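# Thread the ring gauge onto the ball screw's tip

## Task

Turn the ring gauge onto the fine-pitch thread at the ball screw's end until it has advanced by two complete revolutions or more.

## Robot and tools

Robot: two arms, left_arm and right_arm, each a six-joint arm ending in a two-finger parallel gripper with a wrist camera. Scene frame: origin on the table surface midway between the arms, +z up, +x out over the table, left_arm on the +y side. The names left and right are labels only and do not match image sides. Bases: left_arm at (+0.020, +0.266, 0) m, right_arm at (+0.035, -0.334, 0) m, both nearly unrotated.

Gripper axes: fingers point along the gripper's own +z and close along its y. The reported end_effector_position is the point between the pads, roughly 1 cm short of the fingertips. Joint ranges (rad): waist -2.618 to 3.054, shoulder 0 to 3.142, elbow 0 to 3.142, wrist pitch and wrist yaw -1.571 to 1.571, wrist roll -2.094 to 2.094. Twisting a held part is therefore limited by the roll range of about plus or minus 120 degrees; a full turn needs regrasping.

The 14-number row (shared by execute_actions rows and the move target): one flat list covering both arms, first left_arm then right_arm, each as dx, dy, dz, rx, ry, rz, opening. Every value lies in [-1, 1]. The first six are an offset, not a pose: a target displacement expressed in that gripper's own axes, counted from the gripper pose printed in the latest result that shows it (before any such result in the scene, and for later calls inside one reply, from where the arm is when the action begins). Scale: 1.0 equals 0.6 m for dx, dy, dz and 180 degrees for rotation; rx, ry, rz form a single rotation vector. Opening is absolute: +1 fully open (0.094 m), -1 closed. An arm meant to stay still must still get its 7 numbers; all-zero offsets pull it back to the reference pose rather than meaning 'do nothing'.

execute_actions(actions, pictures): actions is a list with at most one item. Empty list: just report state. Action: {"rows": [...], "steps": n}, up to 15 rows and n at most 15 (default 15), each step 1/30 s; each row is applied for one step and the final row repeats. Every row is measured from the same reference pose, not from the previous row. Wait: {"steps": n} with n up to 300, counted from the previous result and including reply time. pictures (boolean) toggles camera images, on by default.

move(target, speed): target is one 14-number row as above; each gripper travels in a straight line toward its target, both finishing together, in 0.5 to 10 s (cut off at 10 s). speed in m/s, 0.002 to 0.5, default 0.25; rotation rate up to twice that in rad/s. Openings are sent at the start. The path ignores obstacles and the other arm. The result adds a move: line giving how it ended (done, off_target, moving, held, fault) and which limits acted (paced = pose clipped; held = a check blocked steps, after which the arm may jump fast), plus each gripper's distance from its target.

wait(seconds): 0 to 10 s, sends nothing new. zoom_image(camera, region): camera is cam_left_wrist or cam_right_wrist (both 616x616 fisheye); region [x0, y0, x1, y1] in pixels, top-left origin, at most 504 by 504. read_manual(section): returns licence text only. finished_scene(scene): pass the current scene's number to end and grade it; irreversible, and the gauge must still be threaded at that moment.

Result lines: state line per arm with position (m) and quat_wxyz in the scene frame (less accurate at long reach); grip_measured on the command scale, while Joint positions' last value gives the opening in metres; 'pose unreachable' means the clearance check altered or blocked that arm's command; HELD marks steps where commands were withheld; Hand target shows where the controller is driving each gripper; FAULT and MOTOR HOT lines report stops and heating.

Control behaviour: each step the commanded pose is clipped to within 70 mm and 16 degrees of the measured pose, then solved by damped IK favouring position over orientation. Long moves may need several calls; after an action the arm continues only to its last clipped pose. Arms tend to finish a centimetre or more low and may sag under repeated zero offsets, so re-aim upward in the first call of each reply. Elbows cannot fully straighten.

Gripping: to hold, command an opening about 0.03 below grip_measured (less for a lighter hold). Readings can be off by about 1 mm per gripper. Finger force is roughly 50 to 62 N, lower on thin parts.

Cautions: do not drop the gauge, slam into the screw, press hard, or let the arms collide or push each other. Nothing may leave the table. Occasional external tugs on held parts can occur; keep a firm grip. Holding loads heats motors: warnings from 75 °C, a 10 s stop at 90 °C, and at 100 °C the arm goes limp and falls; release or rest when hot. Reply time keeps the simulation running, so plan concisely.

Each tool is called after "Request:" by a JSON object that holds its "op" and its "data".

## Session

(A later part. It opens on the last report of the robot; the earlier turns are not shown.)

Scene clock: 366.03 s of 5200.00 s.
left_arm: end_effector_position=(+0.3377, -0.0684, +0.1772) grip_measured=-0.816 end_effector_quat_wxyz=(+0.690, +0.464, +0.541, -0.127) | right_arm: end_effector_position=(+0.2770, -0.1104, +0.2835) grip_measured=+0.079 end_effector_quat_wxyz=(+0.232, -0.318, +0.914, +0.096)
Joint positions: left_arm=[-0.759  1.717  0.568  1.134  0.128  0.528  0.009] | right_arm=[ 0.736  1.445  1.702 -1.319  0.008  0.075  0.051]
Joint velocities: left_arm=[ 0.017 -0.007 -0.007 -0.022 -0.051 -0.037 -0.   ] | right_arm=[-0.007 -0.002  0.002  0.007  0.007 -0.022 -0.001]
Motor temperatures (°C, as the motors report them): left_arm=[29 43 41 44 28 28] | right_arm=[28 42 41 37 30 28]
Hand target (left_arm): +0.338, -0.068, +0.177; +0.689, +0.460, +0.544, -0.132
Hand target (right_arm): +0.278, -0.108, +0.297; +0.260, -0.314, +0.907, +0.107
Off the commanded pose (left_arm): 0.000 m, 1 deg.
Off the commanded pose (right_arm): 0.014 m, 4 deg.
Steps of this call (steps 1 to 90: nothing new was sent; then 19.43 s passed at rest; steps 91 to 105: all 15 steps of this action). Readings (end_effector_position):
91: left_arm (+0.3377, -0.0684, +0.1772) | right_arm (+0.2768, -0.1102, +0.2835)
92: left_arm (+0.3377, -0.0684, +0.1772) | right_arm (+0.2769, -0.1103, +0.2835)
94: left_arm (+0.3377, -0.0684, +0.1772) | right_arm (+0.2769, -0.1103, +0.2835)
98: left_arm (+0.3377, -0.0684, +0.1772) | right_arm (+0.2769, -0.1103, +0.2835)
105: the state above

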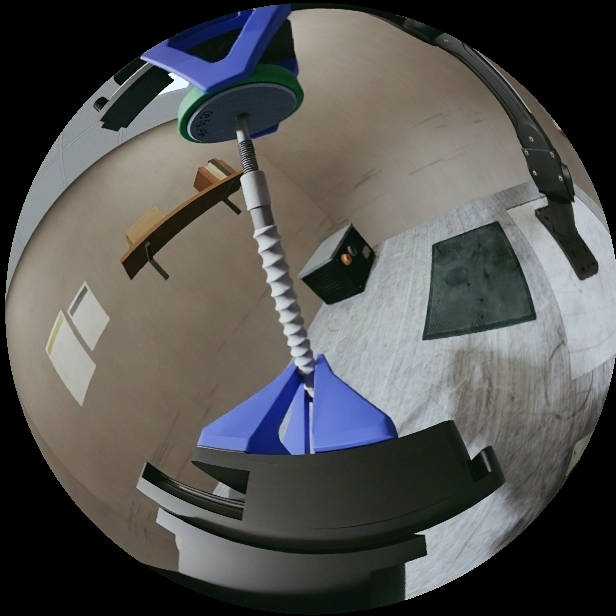

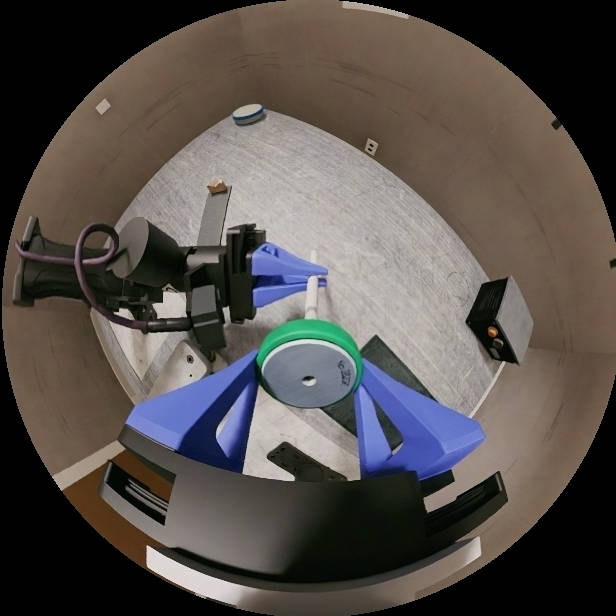

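Request:
{"op": "execute_actions", "data": {"actions": [{"rows": [[0,0,0,0,0,0.0057,-0.87,-0.0143,0.0028,-0.0177,0,-0.02,0,0.035],[0,0,0,0,0,0.0057,-0.87,-0.0143,0.0028,-0.0177,0,-0.02,0,0.035],[0,0,0,0,0,0.0057,-0.87,-0.0143,0.0028,-0.0177,0,-0.02,0,0.035],[0,0,0,0,0,0.0057,-0.87,-0.0143,0.0028,-0.0177,0,-0.02,0,0.035],[0,0,0,0,0,0.0057,-0.87,-0.0143,0.0028,-0.014,0,-0.02,0,0.035],[0,0,0,0,0,0.0057,-0.87,-0.0143,0.0028,-0.011,0,-0.02,0,0.035],[0,0,0,0,0,0.0057,-0.87,-0.0143,0.0028,-0.008,0,-0.02,0,0.035],[0,0,0,0,0,0.0057,-0.87,-0.0143,0.0028,-0.006,0,-0.02,0,0.035]], "steps": 15}]}}

Request:
{"op": "zoom_image", "data": {"camera": "cam_left_wrist", "region": [170, 60, 310, 200]}}

Request:
{"op": "zoom_image", "data": {"camera": "cam_right_wrist", "region": [230, 230, 390, 410]}}

Scene clock: 379.43 s of 5200.00 s.
left_arm: end_effector_position=(+0.3377, -0.0684, +0.1768) grip_measured=-0.816 end_effector_quat_wxyz=(+0.690, +0.467, +0.539, -0.124) | right_arm: end_effector_position=(+0.2791, -0.1088, +0.2781) grip_measured=+0.079 end_effector_quat_wxyz=(+0.232, -0.317, +0.915, +0.096)
Joint positions: left_arm=[-0.759  1.717  0.568  1.133  0.128  0.539  0.009] | right_arm=[ 0.736  1.445  1.678 -1.297  0.01   0.075  0.051]
Joint velocities: left_arm=[ 0.007  0.002 -0.002 -0.066 -0.037 -0.051  0.   ] | right_arm=[-0.007  0.002 -0.007  0.007 -0.022  0.007  0.   ]
Motor temperatures (°C, as the motors report them): left_arm=[29 43 41 44 28 28] | right_arm=[28 42 40 37 30 28]
Hand target (left_arm): +0.338, -0.068, +0.177; +0.691, +0.469, +0.536, -0.121
Hand target (right_arm): +0.280, -0.106, +0.291; +0.260, -0.314, +0.907, +0.106
Off the commanded pose (left_arm): 0.000 m, 0 deg.
Off the commanded pose (right_arm): 0.013 m, 4 deg.
Steps of this call (steps 1 to 90: nothing new was sent; then 9.90 s passed at rest; steps 91 to 105: all 15 steps of this action). Readings (end_effector_position):
91: left_arm (+0.3377, -0.0684, +0.1772) | right_arm (+0.2770, -0.1104, +0.2835)
92: left_arm (+0.3377, -0.0684, +0.1772) | right_arm (+0.2770, -0.1104, +0.2835)
94: left_arm (+0.3377, -0.0684, +0.1772) | right_arm (+0.2771, -0.1105, +0.2835)
98: left_arm (+0.3377, -0.0684, +0.1772) | right_arm (+0.2781, -0.1096, +0.2817)
105: the state above

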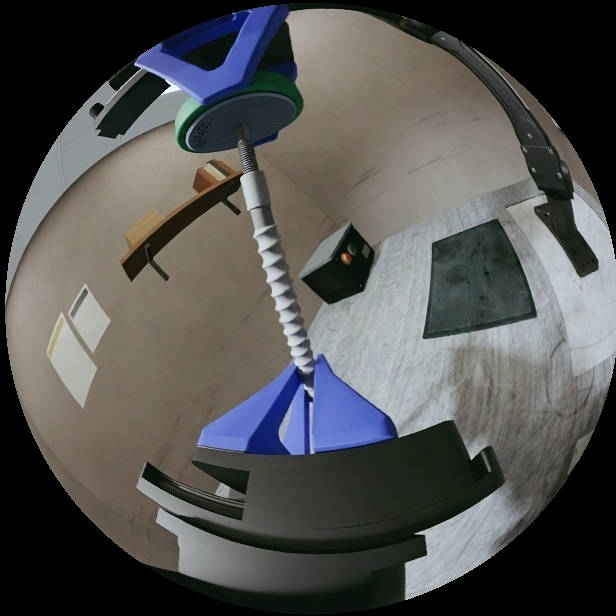

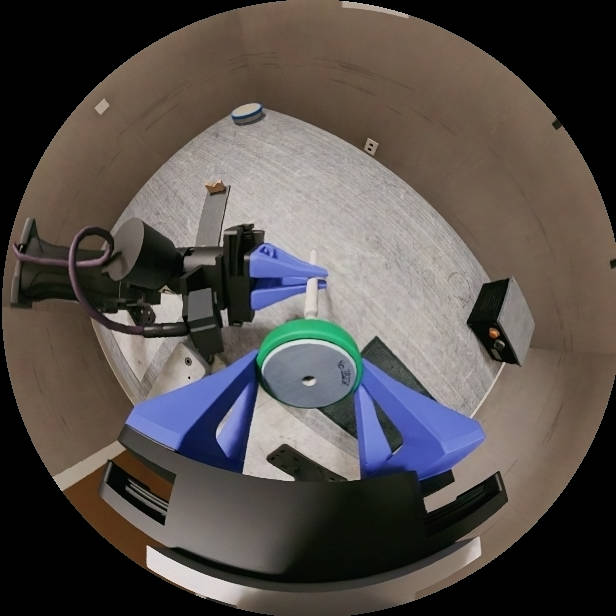

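Region (170, 60, 310, 200) of cam_left_wrist's 616x616 image, scaled by 3.600, with more detail than that image has.

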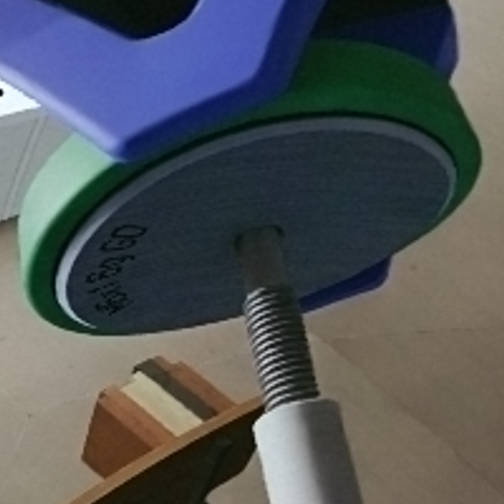

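Region (230, 230, 390, 410) of cam_right_wrist's 616x616 image, scaled by 2.800, with more detail than that image has.

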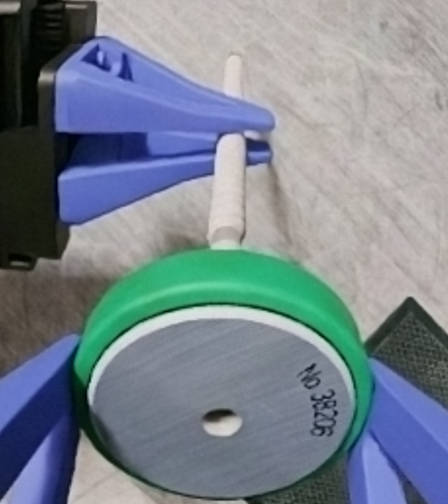

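Request:
{"op": "execute_actions", "data": {"actions": [{"rows": [[0,0,0,0,0,0.002,-0.87,-0.0135,0.0028,-0.014,0,-0.02,0,0.035],[0,0,0,0,0,0.002,-0.87,-0.0135,0.0028,-0.012,0,-0.02,0,0.035],[0,0,0,0,0,0.002,-0.87,-0.0135,0.0028,-0.010,0,-0.02,0,0.035],[0,0,0,0,0,0.002,-0.87,-0.0135,0.0028,-0.008,0,-0.02,0,0.035],[0,0,0,0,0,0.002,-0.87,-0.0135,0.0028,-0.006,0,-0.02,0,0.035]], "steps": 15}]}}

Request:
{"op": "zoom_image", "data": {"camera": "cam_left_wrist", "region": [170, 60, 310, 200]}}

Scene clock: 388.20 s of 5200.00 s.
left_arm: end_effector_position=(+0.3377, -0.0684, +0.1763) grip_measured=-0.816 end_effector_quat_wxyz=(+0.690, +0.468, +0.539, -0.123) | right_arm: end_effector_position=(+0.2810, -0.1074, +0.2731) grip_measured=+0.079 end_effector_quat_wxyz=(+0.233, -0.317, +0.915, +0.095)
Joint positions: left_arm=[-0.759  1.717  0.568  1.131  0.128  0.541  0.009] | right_arm=[ 0.736  1.444  1.653 -1.272  0.011  0.076  0.051]
Joint velocities: left_arm=[-0.002 -0.012 -0.002  0.066  0.007  0.037 -0.   ] | right_arm=[-0.002 -0.012 -0.007 -0.022 -0.051 -0.037  0.   ]
Motor temperatures (°C, as the motors report them): left_arm=[29 43 41 45 28 28] | right_arm=[28 42 40 38 30 28]
Hand target (left_arm): +0.338, -0.068, +0.177; +0.691, +0.469, +0.537, -0.121
Hand target (right_arm): +0.282, -0.105, +0.285; +0.260, -0.314, +0.907, +0.105
Off the commanded pose (left_arm): 0.000 m, 0 deg.
Off the commanded pose (right_arm): 0.013 m, 4 deg.
Steps of this call (steps 1 to 90: nothing new was sent; then 5.27 s passed at rest; steps 91 to 105: all 15 steps of this action). Readings (end_effector_position):
91: left_arm (+0.3377, -0.0684, +0.1768) | right_arm (+0.2791, -0.1088, +0.2782)
92: left_arm (+0.3377, -0.0684, +0.1768) | right_arm (+0.2793, -0.1087, +0.2778)
94: left_arm (+0.3377, -0.0684, +0.1768) | right_arm (+0.2796, -0.1086, +0.2765)
98: left_arm (+0.3377, -0.0684, +0.1764) | right_arm (+0.2808, -0.1075, +0.2733)
105: the state above

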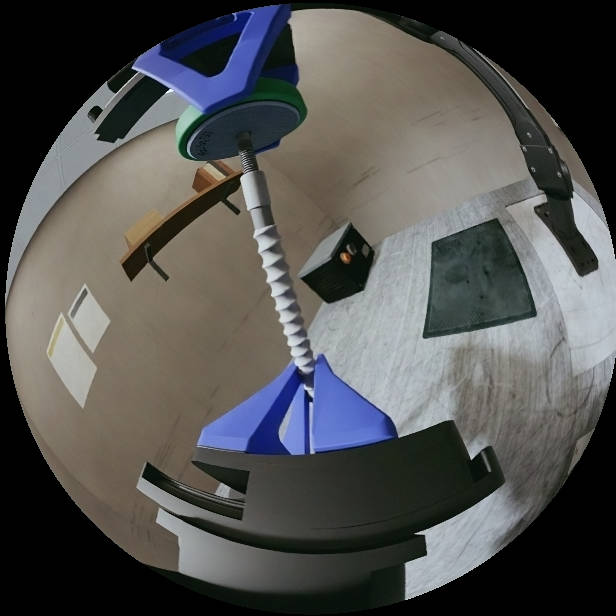

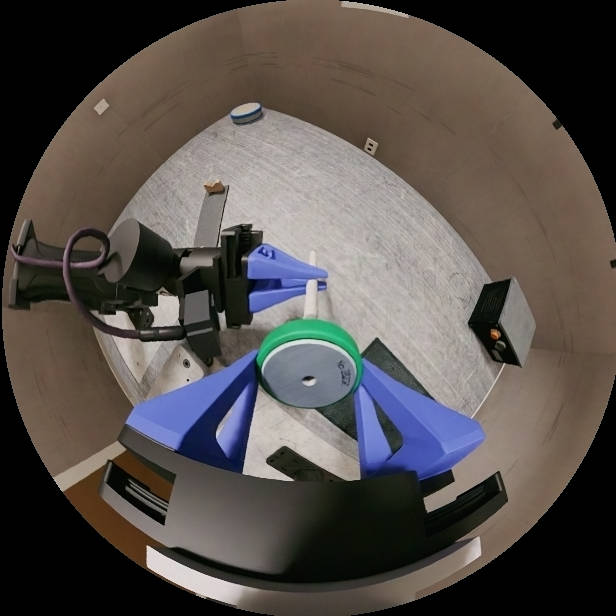

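Region (170, 60, 310, 200) of cam_left_wrist's 616x616 image, scaled by 3.600, with more detail than that image has.

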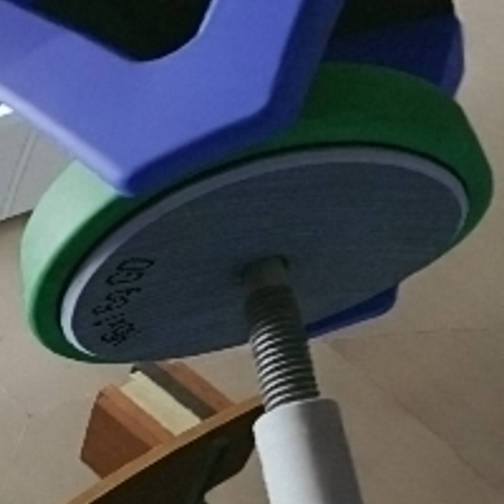

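Request:
{"op": "execute_actions", "data": {"actions": [{"rows": [[0,0,0,0,0,0.001,-0.87,-0.0135,0.0028,-0.014,0,-0.02,0,0.035],[0,0,0,0,0,0.001,-0.87,-0.0135,0.0028,-0.012,0,-0.02,0,0.035],[0,0,0,0,0,0.001,-0.87,-0.0135,0.0028,-0.0105,0,-0.02,0,0.035],[0,0,0,0,0,0.001,-0.87,-0.0135,0.0028,-0.0105,0,-0.02,0,0.035],[0,0,0,0,0,0.001,-0.87,-0.0135,0.0028,-0.0105,0,-0.02,0,0.035],[0,0,0,0,0,0.001,-0.87,-0.0135,0.0028,-0.0105,0,-0.02,0,0.035],[0,0,0,0,0,0.001,-0.87,-0.0135,0.0028,-0.0105,0,-0.02,0,0.035],[0,0,0,0,0,0.001,-0.87,-0.0135,0.0028,-0.0105,0,-0.02,0,0.035],[0,0,0,0,0,0.001,-0.87,-0.0135,0.0028,-0.0105,0,-0.02,0,0.035],[0,0,0,0,0,0.001,-0.87,-0.0135,0.0028,-0.0105,0,-0.02,0,0.08],[0,0,0,0,0,0.001,-0.87,-0.0135,0.0028,-0.0105,0,-0.02,0,0.11],[0,0,0,0,0,0.001,-0.87,-0.0135,0.0028,-0.0105,0,-0.02,0,0.15],[0,0,0,0,0,0.001,-0.87,-0.0135,0.0028,-0.0105,0,-0.02,0,0.25],[0,0,0,0,0,0.001,-0.87,-0.0135,0.0028,-0.0105,0,-0.02,0,0.35],[0,0,0,0,0,0.001,-0.87,-0.0135,0.0028,-0.0105,0,-0.02,0,0.4]], "steps": 15}], "pictures": false}}

Request:
{"op": "wait", "data": {"seconds": 0.5}}

Request:
{"op": "zoom_image", "data": {"camera": "cam_left_wrist", "region": [170, 60, 310, 200]}}

Request:
{"op": "zoom_image", "data": {"camera": "cam_right_wrist", "region": [230, 230, 390, 410]}}

Scene clock: 406.00 s of 5200.00 s.
left_arm: end_effector_position=(+0.3377, -0.0681, +0.1701) grip_measured=-0.816 end_effector_quat_wxyz=(+0.681, +0.473, +0.545, -0.121) | right_arm: end_effector_position=(+0.2839, -0.1055, +0.2732) grip_measured=+0.368 end_effector_quat_wxyz=(+0.241, -0.315, +0.913, +0.097)
Joint positions: left_arm=[-0.759  1.717  0.568  1.106  0.127  0.545  0.009] | right_arm=[ 0.736  1.438  1.64  -1.246  0.015  0.076  0.064]
Joint velocities: left_arm=[-0.017 -0.017  0.002 -0.198 -0.022 -0.037  0.   ] | right_arm=[-0.007 -0.037  0.007  0.022  0.066  0.066  0.059]
Motor temperatures (°C, as the motors report them): left_arm=[29 43 41 46 28 28] | right_arm=[28 43 40 38 30 28]
Hand target (left_arm): +0.338, -0.068, +0.176; +0.690, +0.469, +0.538, -0.122
Hand target (right_arm): +0.283, -0.104, +0.283; +0.261, -0.313, +0.907, +0.105
Off the commanded pose (left_arm): 0.006 m, 1 deg.
Off the commanded pose (right_arm): 0.010 m, 3 deg.
Steps of this call (steps 1 to 90: nothing new was sent; then 14.30 s passed at rest; steps 91 to 105: all 15 steps of this action). Readings (end_effector_position):
91: left_arm (+0.3377, -0.0684, +0.1763) | right_arm (+0.2810, -0.1074, +0.2731)
92: left_arm (+0.3378, -0.0683, +0.1763) | right_arm (+0.2811, -0.1074, +0.2729)
94: left_arm (+0.3378, -0.0683, +0.1758) | right_arm (+0.2813, -0.1073, +0.2719)
98: left_arm (+0.3378, -0.0683, +0.1745) | right_arm (+0.2818, -0.1074, +0.2706)
105: the state above

Scene clock: 406.50 s of 5200.00 s.
left_arm: end_effector_position=(+0.3376, -0.0680, +0.1661) grip_measured=-0.816 end_effector_quat_wxyz=(+0.675, +0.477, +0.549, -0.119) | right_arm: end_effector_position=(+0.2855, -0.1041, +0.2760) grip_measured=+0.397 end_effector_quat_wxyz=(+0.249, -0.314, +0.911, +0.101)
Joint positions: left_arm=[-0.759  1.717  0.568  1.09   0.127  0.548  0.009] | right_arm=[ 0.736  1.434  1.64  -1.233  0.015  0.076  0.066]
Joint velocities: left_arm=[ 0.007  0.012 -0.002 -0.095  0.007 -0.037  0.001] | right_arm=[-0.002  0.002  0.002  0.037 -0.007  0.022 -0.   ]
Motor temperatures (°C, as the motors report them): left_arm=[29 43 41 46 28 28] | right_arm=[28 43 40 38 30 28]
Hand target (left_arm): +0.338, -0.068, +0.176; +0.690, +0.469, +0.538, -0.122
Hand target (right_arm): +0.283, -0.104, +0.283; +0.261, -0.313, +0.907, +0.105
Off the commanded pose (left_arm): 0.010 m, 2 deg.
Off the commanded pose (right_arm): 0.007 m, 2 deg.
Steps of this call (steps 1 to 15: nothing new was sent). Readings (end_effector_position):
1: left_arm (+0.3377, -0.0681, +0.1690) | right_arm (+0.2843, -0.1052, +0.2740)
2: left_arm (+0.3377, -0.0681, +0.1682) | right_arm (+0.2845, -0.1050, +0.2746)
4: left_arm (+0.3376, -0.0680, +0.1673) | right_arm (+0.2848, -0.1047, +0.2755)
8: left_arm (+0.3376, -0.0680, +0.1665) | right_arm (+0.2852, -0.1043, +0.2758)
15: the state above

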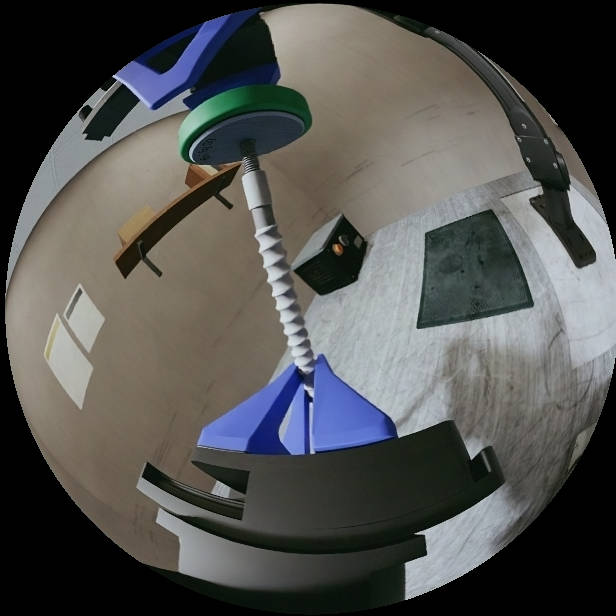

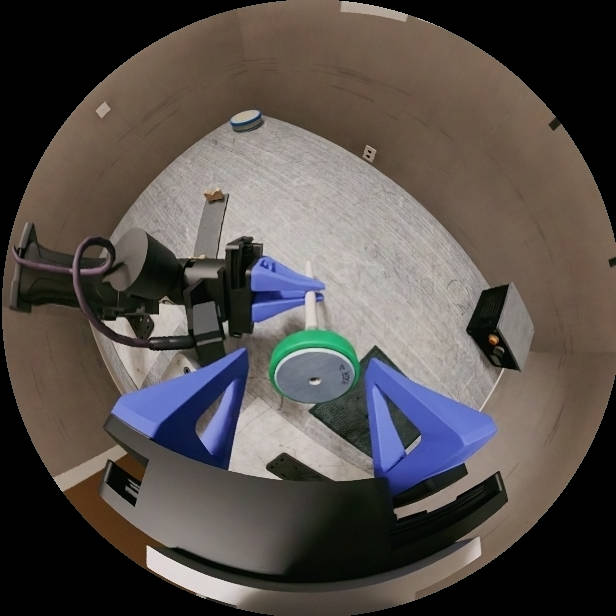

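Region (170, 60, 310, 200) of cam_left_wrist's 616x616 image, scaled by 3.600, with more detail than that image has.

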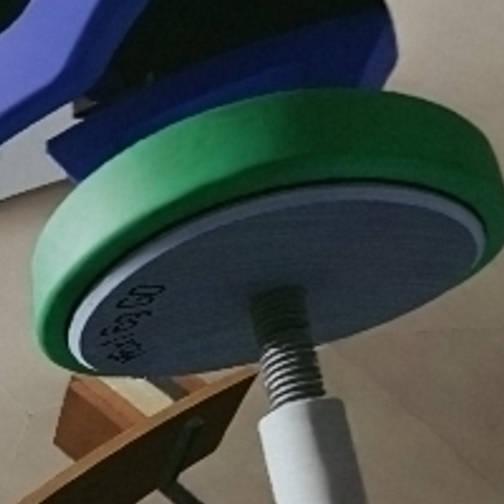

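Region (230, 230, 390, 410) of cam_right_wrist's 616x616 image, scaled by 2.800, with more detail than that image has.

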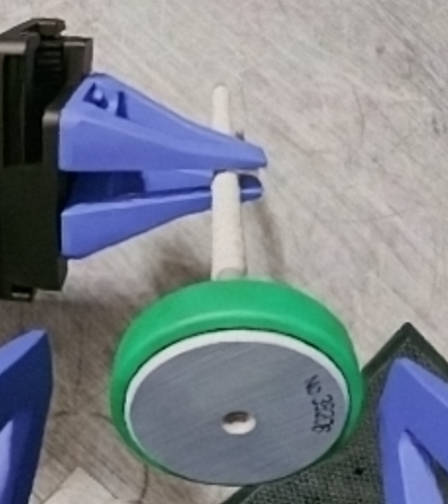

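Request:
{"op": "execute_actions", "data": {"actions": [{"rows": [[-0.0142,0.0086,-0.001,-0.006,-0.0115,0,-0.87,0,0,-0.008,-0.0083,0.0006,-0.3,0.5]], "steps": 15}], "pictures": false}}

Request:
{"op": "execute_actions", "data": {"actions": [{"rows": [[-0.0142,0.0086,-0.001,-0.006,-0.0115,0,-0.87,0,0,-0.008,-0.0068,-0.0048,-0.3,0.5]], "steps": 15}], "pictures": false}}

Request:
{"op": "execute_actions", "data": {"actions": [{"rows": [[-0.0142,0.0086,-0.001,-0.006,-0.0115,0,-0.87,0,0,-0.008,-0.0015,-0.0053,-0.2,0.5]], "steps": 15}], "pictures": false}}

Request:
{"op": "execute_actions", "data": {"actions": [{"rows": [[-0.018,0.011,-0.001,-0.0075,-0.0145,0,-0.87,0,0,-0.008,0,0,0,0.5],[-0.021,0.013,-0.0015,-0.009,-0.017,0,-0.87,0,0,-0.008,0,0,0,0.5],[-0.024,0.015,-0.002,-0.0105,-0.02,0,-0.87,0,0,-0.008,0,0,0,0.5],[-0.0285,0.017,-0.002,-0.012,-0.023,0,-0.87,0,0,-0.008,0,0,0,0.5]], "steps": 15}], "pictures": false}}

Request:
{"op": "wait", "data": {"seconds": 0.5}}

Scene clock: 448.97 s of 5200.00 s.
left_arm: end_effector_position=(+0.3376, -0.0680, +0.1661) grip_measured=-0.816 end_effector_quat_wxyz=(+0.675, +0.477, +0.549, -0.119) | right_arm: end_effector_position=(+0.2844, -0.1056, +0.2750) grip_measured=+0.497 end_effector_quat_wxyz=(+0.264, -0.608, +0.749, +0.008)
Joint positions: left_arm=[-0.759  1.717  0.568  1.09   0.127  0.548  0.009] | right_arm=[ 0.736  1.434  1.64  -1.242  0.017 -0.623  0.07 ]
Joint velocities: left_arm=[ 0.002 -0.007 -0.012 -0.022  0.007  0.037  0.001] | right_arm=[ 0.012 -0.012 -0.017 -0.037 -0.095 -1.355  0.   ]
Motor temperatures (°C, as the motors report them): left_arm=[29 43 40 51 28 28] | right_arm=[28 42 40 37 30 28]
Hand target (left_arm): +0.337, -0.068, +0.176; +0.690, +0.469, +0.538, -0.123
Hand target (right_arm): +0.284, -0.106, +0.280; +0.266, -0.681, +0.682, -0.016
Off the commanded pose (left_arm): 0.010 m, 2 deg.
Off the commanded pose (right_arm): 0.005 m, 14 deg; orientation clipped at the last step of the last action.
Steps of this call (steps 1 to 90: nothing new was sent; then 38.97 s passed at rest; steps 91 to 105: all 15 steps of this action). Readings (end_effector_position):
91: left_arm (+0.3376, -0.0680, +0.1661) | right_arm (+0.2856, -0.1042, +0.2760)
92: left_arm (+0.3376, -0.0680, +0.1661) | right_arm (+0.2855, -0.1044, +0.2759)
94: left_arm (+0.3376, -0.0680, +0.1661) | right_arm (+0.2853, -0.1046, +0.2758)
98: left_arm (+0.3376, -0.0680, +0.1661) | right_arm (+0.2850, -0.1050, +0.2754)
105: the state above

Scene clock: 449.47 s of 5200.00 s.
left_arm: end_effector_position=(+0.3376, -0.0680, +0.1660) grip_measured=-0.816 end_effector_quat_wxyz=(+0.675, +0.477, +0.549, -0.119) | right_arm: end_effector_position=(+0.2842, -0.1070, +0.2743) grip_measured=+0.497 end_effector_quat_wxyz=(-0.247, +0.831, -0.490, +0.086)
Joint positions: left_arm=[-0.759  1.717  0.568  1.089  0.127  0.548  0.009] | right_arm=[ 0.736  1.434  1.64  -1.247  0.022 -1.337  0.07 ]
Joint velocities: left_arm=[-0.007  0.002  0.017 -0.037  0.007 -0.081 -0.   ] | right_arm=[ 0.012 -0.022 -0.012  0.022  0.007 -1.341  0.001]
Motor temperatures (°C, as the motors report them): left_arm=[29 43 40 51 28 28] | right_arm=[28 42 40 37 30 28]
Hand target (left_arm): +0.337, -0.068, +0.176; +0.689, +0.469, +0.538, -0.123
Hand target (right_arm): +0.282, -0.107, +0.279; -0.240, +0.877, -0.402, +0.107
Off the commanded pose (left_arm): 0.010 m, 2 deg.
Off the commanded pose (right_arm): 0.005 m, 13 deg.
Steps of this call (steps 1 to 15: all 15 steps of this action). Readings (end_effector_position):
1: left_arm (+0.3376, -0.0680, +0.1661) | right_arm (+0.2843, -0.1058, +0.2749)
2: left_arm (+0.3376, -0.0680, +0.1660) | right_arm (+0.2844, -0.1060, +0.2748)
4: left_arm (+0.3376, -0.0680, +0.1660) | right_arm (+0.2845, -0.1063, +0.2747)
8: left_arm (+0.3376, -0.0680, +0.1660) | right_arm (+0.2845, -0.1067, +0.2746)
15: the state above

Scene clock: 449.97 s of 5200.00 s.
left_arm: end_effector_position=(+0.3376, -0.0680, +0.1660) grip_measured=-0.816 end_effector_quat_wxyz=(+0.675, +0.478, +0.549, -0.119) | right_arm: end_effector_position=(+0.2837, -0.1074, +0.2740) grip_measured=+0.497 end_effector_quat_wxyz=(-0.211, +0.937, -0.234, +0.152)
Joint positions: left_arm=[-0.759  1.717  0.568  1.089  0.127  0.548  0.009] | right_arm=[ 0.736  1.434  1.64  -1.25   0.021 -1.912  0.07 ]
Joint velocities: left_arm=[-0.012  0.012  0.032  0.066  0.051 -0.022  0.001] | right_arm=[-0.007  0.007  0.017  0.007 -0.051 -0.418  0.001]
Motor temperatures (°C, as the motors report them): left_arm=[29 43 40 51 28 28] | right_arm=[28 42 40 37 30 28]
Hand target (left_arm): +0.337, -0.068, +0.176; +0.689, +0.469, +0.538, -0.123
Hand target (right_arm): +0.282, -0.109, +0.278; -0.211, +0.943, -0.208, +0.152
Off the commanded pose (left_arm): 0.010 m, 2 deg.
Off the commanded pose (right_arm): 0.005 m, 3 deg.
Steps of this call (steps 1 to 15: all 15 steps of this action). Readings (end_effector_position):
1: left_arm (+0.3376, -0.0680, +0.1660) | right_arm (+0.2843, -0.1072, +0.2743)
2: left_arm (+0.3376, -0.0680, +0.1660) | right_arm (+0.2844, -0.1074, +0.2743)
4: left_arm (+0.3376, -0.0680, +0.1660) | right_arm (+0.2847, -0.1076, +0.2743)
8: left_arm (+0.3376, -0.0680, +0.1660) | right_arm (+0.2847, -0.1077, +0.2743)
15: the state above

Scene clock: 450.47 s of 5200.00 s.
left_arm: end_effector_position=(+0.3377, -0.0681, +0.1682) grip_measured=-0.816 end_effector_quat_wxyz=(+0.679, +0.476, +0.547, -0.120) | right_arm: end_effector_position=(+0.2835, -0.1075, +0.2739) grip_measured=+0.497 end_effector_quat_wxyz=(-0.211, +0.937, -0.233, +0.152)
Joint positions: left_arm=[-0.759  1.717  0.568  1.098  0.127  0.548  0.009] | right_arm=[ 0.736  1.434  1.64  -1.25   0.021 -1.915  0.07 ]
Joint velocities: left_arm=[-0.007 -0.017  0.012  0.095  0.051 -0.022 -0.   ] | right_arm=[-0.002 -0.022 -0.002  0.007  0.007  0.007  0.001]
Motor temperatures (°C, as the motors report them): left_arm=[29 43 40 51 28 28] | right_arm=[28 42 40 37 30 28]
Hand target (left_arm): +0.337, -0.068, +0.186; +0.703, +0.461, +0.527, -0.126
Hand target (right_arm): +0.282, -0.109, +0.278; -0.211, +0.937, -0.234, +0.152
Off the commanded pose (left_arm): 0.018 m, 4 deg.
Off the commanded pose (right_arm): 0.005 m, 0 deg.
Steps of this call (steps 1 to 15: all 15 steps of this action). Readings (end_effector_position):
1: left_arm (+0.3376, -0.0680, +0.1660) | right_arm (+0.2836, -0.1074, +0.2739)
2: left_arm (+0.3376, -0.0680, +0.1660) | right_arm (+0.2835, -0.1075, +0.2739)
4: left_arm (+0.3376, -0.0680, +0.1661) | right_arm (+0.2835, -0.1075, +0.2739)
8: left_arm (+0.3376, -0.0680, +0.1674) | right_arm (+0.2835, -0.1075, +0.2739)
15: the state above

Scene clock: 450.97 s of 5200.00 s.
left_arm: end_effector_position=(+0.3377, -0.0681, +0.1683) grip_measured=-0.816 end_effector_quat_wxyz=(+0.679, +0.476, +0.547, -0.120) | right_arm: end_effector_position=(+0.2835, -0.1075, +0.2739) grip_measured=+0.497 end_effector_quat_wxyz=(-0.211, +0.937, -0.233, +0.152)
Joint positions: left_arm=[-0.759  1.717  0.568  1.098  0.127  0.548  0.009] | right_arm=[ 0.736  1.434  1.64  -1.25   0.021 -1.915  0.07 ]
Joint velocities: left_arm=[-0.032 -0.012  0.007 -0.022 -0.066 -0.066 -0.001] | right_arm=[-0.007 -0.017  0.012 -0.007 -0.066 -0.007 -0.001]
Motor temperatures (°C, as the motors report them): left_arm=[29 43 40 51 28 28] | right_arm=[28 42 40 37 30 28]
Hand target (left_arm): +0.337, -0.068, +0.186; +0.703, +0.461, +0.527, -0.126
Hand target (right_arm): +0.282, -0.109, +0.278; -0.211, +0.937, -0.234, +0.152
Off the commanded pose (left_arm): 0.018 m, 4 deg.
Off the commanded pose (right_arm): 0.005 m, 0 deg.
Steps of this call (steps 1 to 15: nothing new was sent). Readings (end_effector_position):
1: left_arm (+0.3377, -0.0681, +0.1682) | right_arm (+0.2835, -0.1075, +0.2739)
2: left_arm (+0.3377, -0.0681, +0.1683) | right_arm (+0.2835, -0.1075, +0.2739)
4: left_arm (+0.3377, -0.0681, +0.1683) | right_arm (+0.2835, -0.1075, +0.2739)
8: left_arm (+0.3377, -0.0681, +0.1683) | right_arm (+0.2835, -0.1075, +0.2739)
15: the state above

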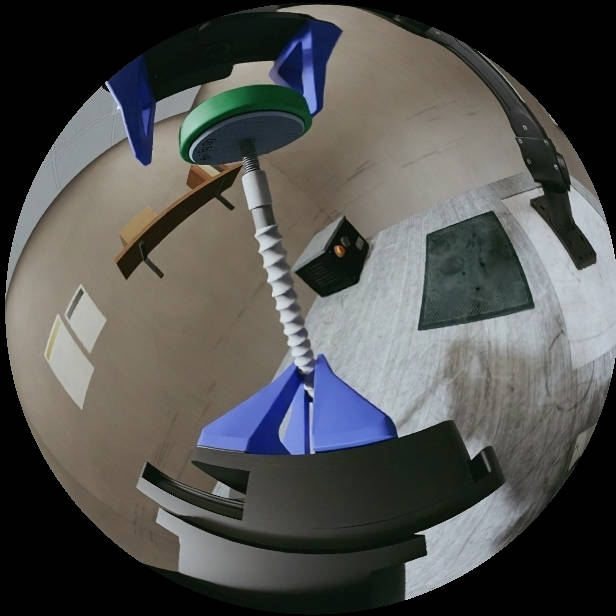

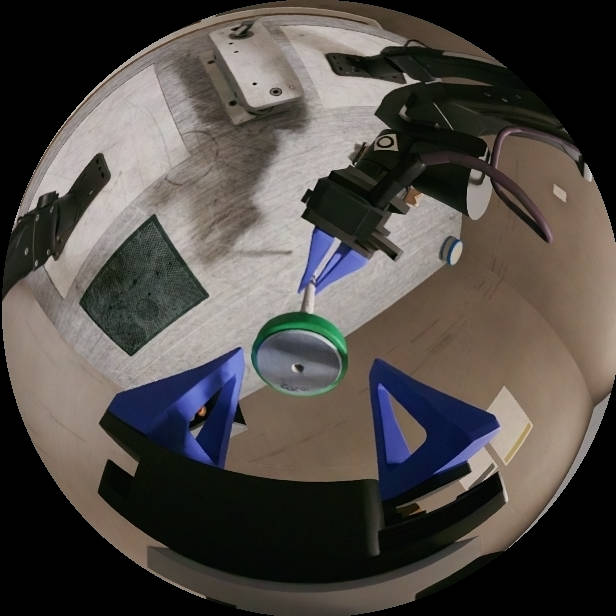

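Request:
{"op": "execute_actions", "data": {"actions": [{"rows": [[-0.03,0.018,-0.002,-0.0127,-0.024,0,-0.87,0,0,-0.008,0,0,0,0.5],[-0.033,0.02,-0.002,-0.014,-0.027,0,-0.87,0,0,-0.008,0,0,0,0.5],[-0.036,0.022,-0.003,-0.0153,-0.0295,0,-0.87,0,0,-0.008,0,0,0,0.5],[-0.0395,0.024,-0.003,-0.0167,-0.032,0,-0.87,0,0,-0.008,0,0,0,0.5]], "steps": 15}], "pictures": false}}

Request:
{"op": "wait", "data": {"seconds": 0.5}}

Scene clock: 472.87 s of 5200.00 s.
left_arm: end_effector_position=(+0.3372, -0.0689, +0.1784) grip_measured=-0.816 end_effector_quat_wxyz=(+0.693, +0.469, +0.534, -0.122) | right_arm: end_effector_position=(+0.2835, -0.1075, +0.2739) grip_measured=+0.497 end_effector_quat_wxyz=(-0.211, +0.937, -0.233, +0.152)
Joint positions: left_arm=[-0.759  1.717  0.568  1.139  0.133  0.548  0.009] | right_arm=[ 0.736  1.434  1.64  -1.25   0.021 -1.915  0.07 ]
Joint velocities: left_arm=[-0.007 -0.012 -0.007  0.051 -0.022 -0.007  0.001] | right_arm=[ 0.002 -0.012 -0.012  0.051 -0.051 -0.022 -0.001]
Motor temperatures (°C, as the motors report them): left_arm=[29 44 40 55 28 28] | right_arm=[28 41 41 36 30 28]
Hand target (left_arm): +0.337, -0.068, +0.196; +0.717, +0.453, +0.515, -0.129
Hand target (right_arm): +0.282, -0.109, +0.278; -0.211, +0.937, -0.233, +0.152
Off the commanded pose (left_arm): 0.018 m, 4 deg.
Off the commanded pose (right_arm): 0.005 m, 0 deg.
Steps of this call (steps 1 to 90: nothing new was sent; then 18.40 s passed at rest; steps 91 to 105: all 15 steps of this action). Readings (end_effector_position):
91: left_arm (+0.3376, -0.0681, +0.1686) | right_arm (+0.2835, -0.1075, +0.2739)
92: left_arm (+0.3377, -0.0681, +0.1692) | right_arm (+0.2835, -0.1075, +0.2739)
94: left_arm (+0.3376, -0.0683, +0.1713) | right_arm (+0.2835, -0.1075, +0.2739)
98: left_arm (+0.3374, -0.0687, +0.1758) | right_arm (+0.2835, -0.1075, +0.2739)
105: the state above

Scene clock: 473.37 s of 5200.00 s.
left_arm: end_effector_position=(+0.3372, -0.0689, +0.1789) grip_measured=-0.816 end_effector_quat_wxyz=(+0.694, +0.469, +0.533, -0.122) | right_arm: end_effector_position=(+0.2835, -0.1075, +0.2739) grip_measured=+0.497 end_effector_quat_wxyz=(-0.211, +0.937, -0.233, +0.152)
Joint positions: left_arm=[-0.759  1.717  0.568  1.141  0.133  0.548  0.009] | right_arm=[ 0.736  1.434  1.64  -1.25   0.021 -1.915  0.07 ]
Joint velocities: left_arm=[-0.002  0.007  0.007  0.081 -0.037 -0.007 -0.001] | right_arm=[ 0.022 -0.017  0.007  0.022  0.022 -0.037  0.   ]
Motor temperatures (°C, as the motors report them): left_arm=[29 44 40 55 28 28] | right_arm=[28 41 41 36 30 28]
Hand target (left_arm): +0.337, -0.068, +0.196; +0.717, +0.453, +0.515, -0.129
Hand target (right_arm): +0.282, -0.109, +0.278; -0.211, +0.937, -0.233, +0.152
Off the commanded pose (left_arm): 0.017 m, 4 deg.
Off the commanded pose (right_arm): 0.005 m, 0 deg.
Steps of this call (steps 1 to 15: nothing new was sent). Readings (end_effector_position):
1: left_arm (+0.3372, -0.0689, +0.1786) | right_arm (+0.2835, -0.1075, +0.2739)
2: left_arm (+0.3372, -0.0689, +0.1786) | right_arm (+0.2835, -0.1075, +0.2739)
4: left_arm (+0.3372, -0.0689, +0.1788) | right_arm (+0.2835, -0.1075, +0.2739)
8: left_arm (+0.3372, -0.0689, +0.1789) | right_arm (+0.2835, -0.1075, +0.2739)
15: the state above

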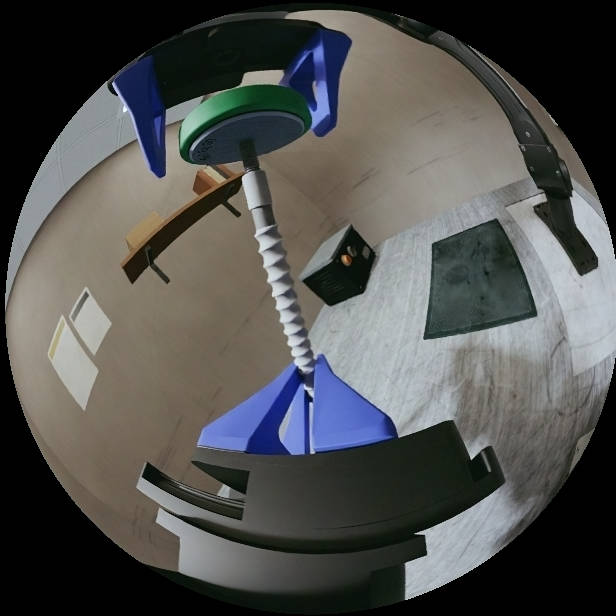

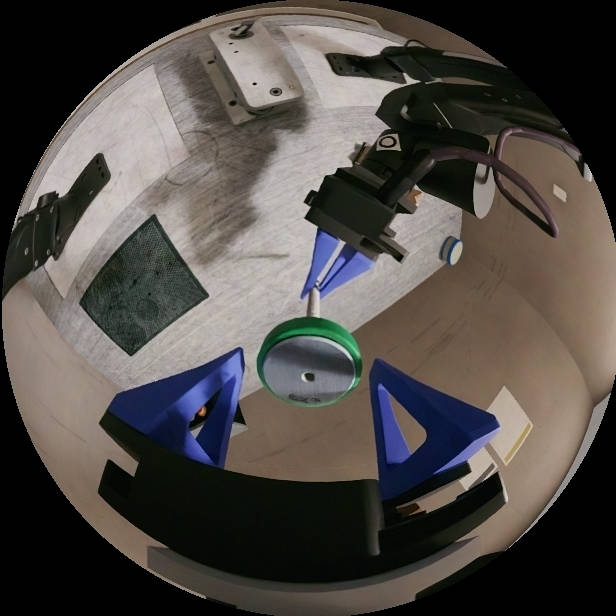

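Request:
{"op": "zoom_image", "data": {"camera": "cam_right_wrist", "region": [230, 230, 390, 410]}}

Request:
{"op": "zoom_image", "data": {"camera": "cam_left_wrist", "region": [110, 20, 360, 220]}}

Region (230, 230, 390, 410) of cam_right_wrist's 616x616 image, scaled by 2.800, with more detail than that image has.

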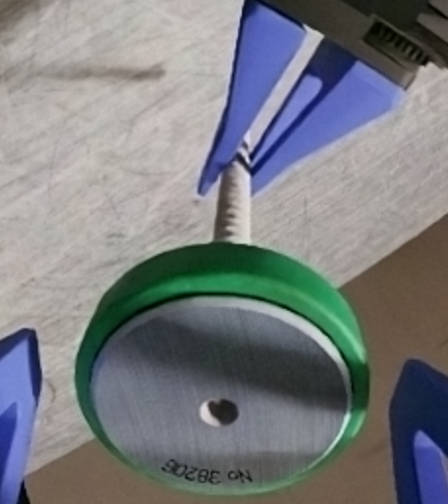

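Region (110, 20, 360, 220) of cam_left_wrist's 616x616 image, scaled by 2.016, with more detail than that image has; it fills the top 403 rows of this view, and the rest is white.

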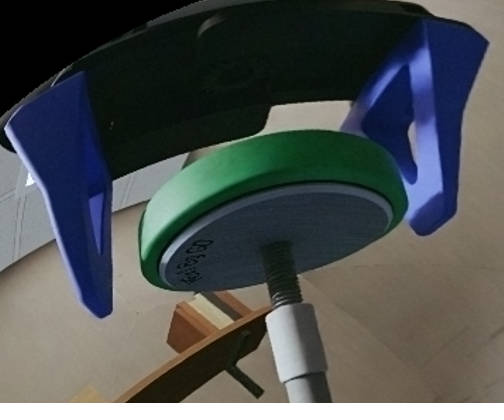

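Request:
{"op": "execute_actions", "data": {"actions": [{"rows": [[-0.0128,0.0078,0,-0.0054,-0.0101,-0.0095,-0.87,0,0,-0.008,-0.0025,0.0071,0.3,0.5]], "steps": 15}], "pictures": false}}

Request:
{"op": "execute_actions", "data": {"actions": [{"rows": [[-0.018,0.011,0,-0.0075,-0.0143,-0.003,-0.87,0,0,-0.008,0.0026,0.007,0.3,0.5]], "steps": 15}], "pictures": false}}

Request:
{"op": "execute_actions", "data": {"actions": [{"rows": [[-0.018,0.011,0,-0.0075,-0.0143,0,-0.87,0,0,-0.008,0,0,0.06,0.5]], "steps": 12}]}}

Request:
{"op": "zoom_image", "data": {"camera": "cam_right_wrist", "region": [230, 230, 390, 410]}}

Scene clock: 522.60 s of 5200.00 s.
left_arm: end_effector_position=(+0.3372, -0.0689, +0.1773) grip_measured=-0.816 end_effector_quat_wxyz=(+0.691, +0.468, +0.537, -0.125) | right_arm: end_effector_position=(+0.2832, -0.1078, +0.2736) grip_measured=+0.497 end_effector_quat_wxyz=(-0.249, +0.804, -0.535, +0.072)
Joint positions: left_arm=[-0.759  1.717  0.568  1.135  0.133  0.539  0.009] | right_arm=[ 0.736  1.434  1.64  -1.252  0.021 -1.229  0.07 ]
Joint velocities: left_arm=[-0.007 -0.012 -0.002 -0.022 -0.051  0.022 -0.   ] | right_arm=[-0.012  0.007 -0.007 -0.022  0.081  1.399 -0.   ]
Motor temperatures (°C, as the motors report them): left_arm=[29 44 40 60 28 28] | right_arm=[28 41 42 35 30 28]
Hand target (left_arm): +0.337, -0.069, +0.188; +0.704, +0.454, +0.530, -0.135
Hand target (right_arm): +0.282, -0.109, +0.278; -0.255, +0.745, -0.615, +0.047
Off the commanded pose (left_arm): 0.011 m, 3 deg.
Off the commanded pose (right_arm): 0.005 m, 15 deg; orientation clipped at the last step of the last action.
Steps of this call (steps 1 to 90: nothing new was sent; then 45.73 s passed at rest; steps 91 to 105: all 15 steps of this action). Readings (end_effector_position):
91: left_arm (+0.3372, -0.0689, +0.1788) | right_arm (+0.2835, -0.1075, +0.2738)
92: left_arm (+0.3372, -0.0689, +0.1786) | right_arm (+0.2835, -0.1075, +0.2738)
94: left_arm (+0.3372, -0.0689, +0.1780) | right_arm (+0.2835, -0.1075, +0.2738)
98: left_arm (+0.3372, -0.0689, +0.1774) | right_arm (+0.2835, -0.1075, +0.2738)
105: the state above

Scene clock: 523.10 s of 5200.00 s.
left_arm: end_effector_position=(+0.3372, -0.0689, +0.1773) grip_measured=-0.816 end_effector_quat_wxyz=(+0.691, +0.468, +0.537, -0.125) | right_arm: end_effector_position=(+0.2823, -0.1086, +0.2729) grip_measured=+0.497 end_effector_quat_wxyz=(+0.256, -0.574, +0.778, +0.017)
Joint positions: left_arm=[-0.759  1.717  0.568  1.135  0.133  0.539  0.009] | right_arm=[ 0.736  1.434  1.64  -1.258  0.021 -0.531  0.07 ]
Joint velocities: left_arm=[-0.017  0.012 -0.007  0.037 -0.037 -0.066 -0.   ] | right_arm=[-0.007 -0.017 -0.007 -0.037  0.051  1.414  0.001]
Motor temperatures (°C, as the motors report them): left_arm=[29 44 40 60 28 28] | right_arm=[28 41 42 35 30 28]
Hand target (left_arm): +0.337, -0.069, +0.190; +0.707, +0.455, +0.525, -0.133
Hand target (right_arm): +0.281, -0.109, +0.278; +0.255, -0.490, +0.833, +0.042
Off the commanded pose (left_arm): 0.013 m, 3 deg.
Off the commanded pose (right_arm): 0.005 m, 14 deg; orientation clipped at the last step of the last action.
Steps of this call (steps 1 to 15: all 15 steps of this action). Readings (end_effector_position):
1: left_arm (+0.3372, -0.0689, +0.1773) | right_arm (+0.2832, -0.1078, +0.2736)
2: left_arm (+0.3372, -0.0689, +0.1773) | right_arm (+0.2832, -0.1078, +0.2736)
4: left_arm (+0.3372, -0.0689, +0.1773) | right_arm (+0.2832, -0.1078, +0.2736)
8: left_arm (+0.3372, -0.0689, +0.1773) | right_arm (+0.2830, -0.1080, +0.2734)
15: the state above

Scene clock: 523.50 s of 5200.00 s.
left_arm: end_effector_position=(+0.3372, -0.0689, +0.1773) grip_measured=-0.816 end_effector_quat_wxyz=(+0.691, +0.468, +0.537, -0.125) | right_arm: end_effector_position=(+0.2814, -0.1095, +0.2722) grip_measured=+0.497 end_effector_quat_wxyz=(+0.250, -0.507, +0.824, +0.038)
Joint positions: left_arm=[-0.759  1.717  0.568  1.135  0.133  0.539  0.009] | right_arm=[ 0.736  1.434  1.64  -1.264  0.021 -0.363  0.07 ]
Joint velocities: left_arm=[-0.007 -0.027 -0.012  0.022 -0.022  0.051  0.002] | right_arm=[-0.002 -0.012 -0.017 -0.022  0.007  0.125 -0.001]
Motor temperatures (°C, as the motors report them): left_arm=[29 44 40 60 28 28] | right_arm=[28 41 42 35 30 28]
Hand target (left_arm): +0.337, -0.069, +0.190; +0.708, +0.457, +0.523, -0.129
Hand target (right_arm): +0.281, -0.110, +0.277; +0.253, -0.498, +0.828, +0.041
Off the commanded pose (left_arm): 0.013 m, 3 deg.
Off the commanded pose (right_arm): 0.005 m, 1 deg.
Steps of this call (steps 1 to 12: all 12 steps of this action). Readings (end_effector_position):
1: left_arm (+0.3372, -0.0689, +0.1773) | right_arm (+0.2822, -0.1087, +0.2728)
2: left_arm (+0.3372, -0.0689, +0.1773) | right_arm (+0.2821, -0.1088, +0.2728)
4: left_arm (+0.3372, -0.0689, +0.1773) | right_arm (+0.2819, -0.1090, +0.2726)
8: left_arm (+0.3372, -0.0689, +0.1773) | right_arm (+0.2815, -0.1093, +0.2723)
12: the state above

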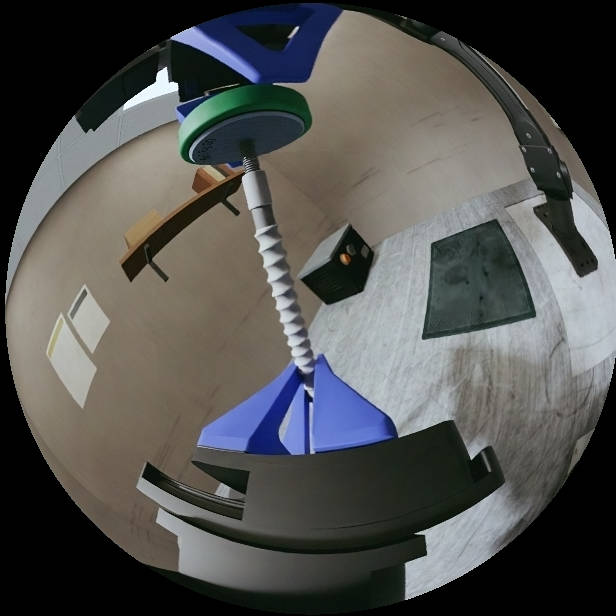

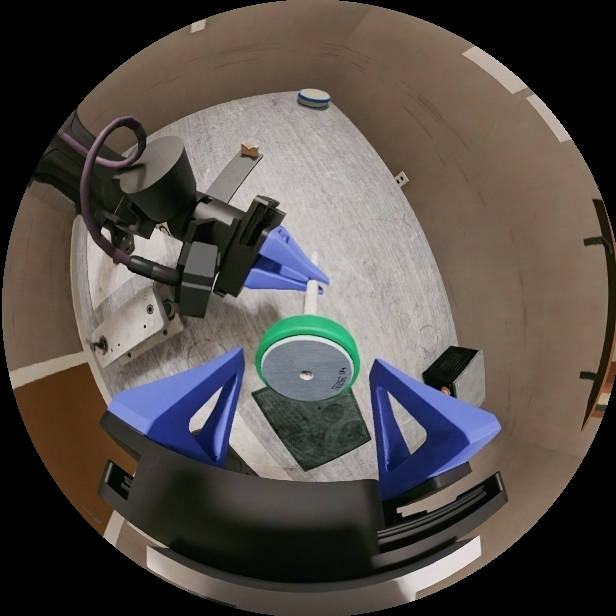

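Region (230, 230, 390, 410) of cam_right_wrist's 616x616 image, scaled by 2.800, with more detail than that image has.

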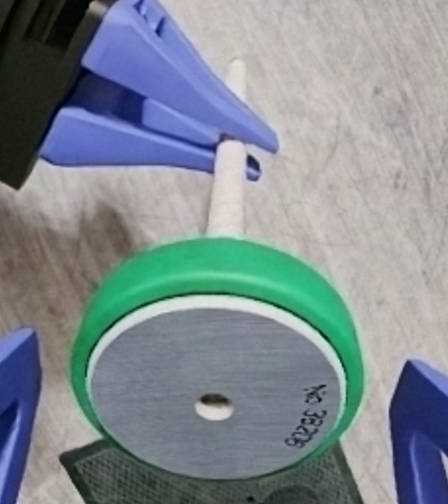

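Request:
{"op": "execute_actions", "data": {"actions": [{"rows": [[-0.0114,0.007,0,-0.0047,-0.009,-0.0118,-0.87,-0.0138,0.0012,-0.008,-0.0026,-0.0112,0,0.5]], "steps": 15}]}}

Request:
{"op": "zoom_image", "data": {"camera": "cam_right_wrist", "region": [230, 230, 390, 410]}}

Scene clock: 547.97 s of 5200.00 s.
left_arm: end_effector_position=(+0.3371, -0.0688, +0.1745) grip_measured=-0.816 end_effector_quat_wxyz=(+0.686, +0.465, +0.544, -0.131) | right_arm: end_effector_position=(+0.2806, -0.1079, +0.2724) grip_measured=+0.497 end_effector_quat_wxyz=(+0.251, -0.506, +0.824, +0.043)
Joint positions: left_arm=[-0.759  1.717  0.568  1.123  0.133  0.523  0.009] | right_arm=[ 0.736  1.434  1.64  -1.262  0.012 -0.359  0.07 ]
Joint velocities: left_arm=[-0.012  0.002 -0.017 -0.051  0.007 -0.051 -0.001] | right_arm=[ 0.012  0.002  0.017 -0.037 -0.081 -0.066  0.001]
Motor temperatures (°C, as the motors report them): left_arm=[29 44 40 60 28 28] | right_arm=[28 41 42 35 30 28]
Hand target (left_arm): +0.337, -0.069, +0.185; +0.699, +0.451, +0.537, -0.141
Hand target (right_arm): +0.282, -0.104, +0.280; +0.263, -0.507, +0.819, +0.050
Off the commanded pose (left_arm): 0.011 m, 3 deg.
Off the commanded pose (right_arm): 0.009 m, 2 deg.
Steps of this call (steps 1 to 90: nothing new was sent; then 20.97 s passed at rest; steps 91 to 105: all 15 steps of this action). Readings (end_effector_position):
91: left_arm (+0.3372, -0.0689, +0.1770) | right_arm (+0.2811, -0.1094, +0.2721)
92: left_arm (+0.3372, -0.0689, +0.1767) | right_arm (+0.2810, -0.1092, +0.2721)
94: left_arm (+0.3371, -0.0689, +0.1758) | right_arm (+0.2809, -0.1087, +0.2723)
98: left_arm (+0.3371, -0.0688, +0.1749) | right_arm (+0.2808, -0.1082, +0.2724)
105: the state above

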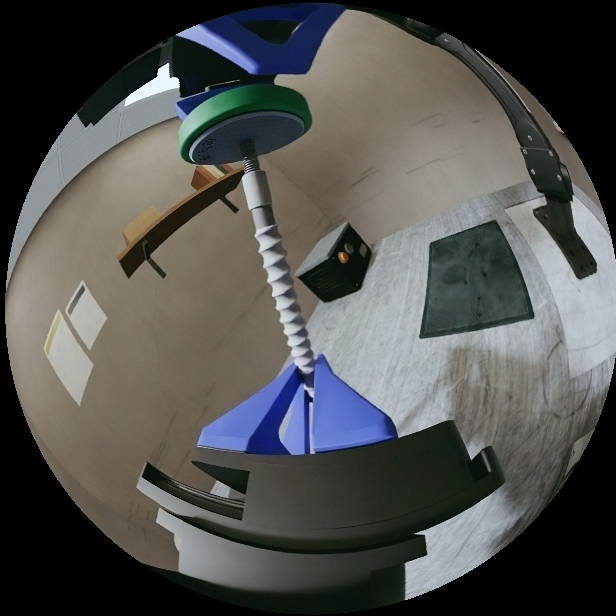

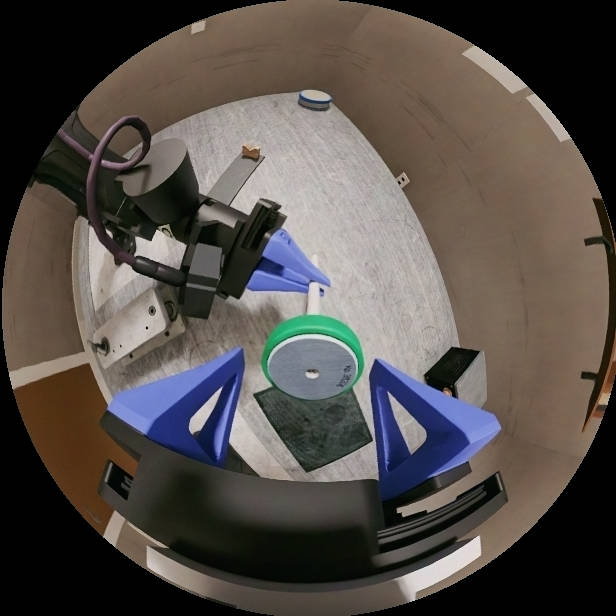

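Region (230, 230, 390, 410) of cam_right_wrist's 616x616 image, scaled by 2.800, with more detail than that image has.

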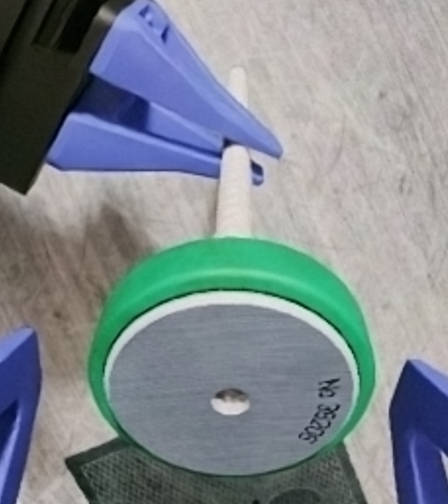

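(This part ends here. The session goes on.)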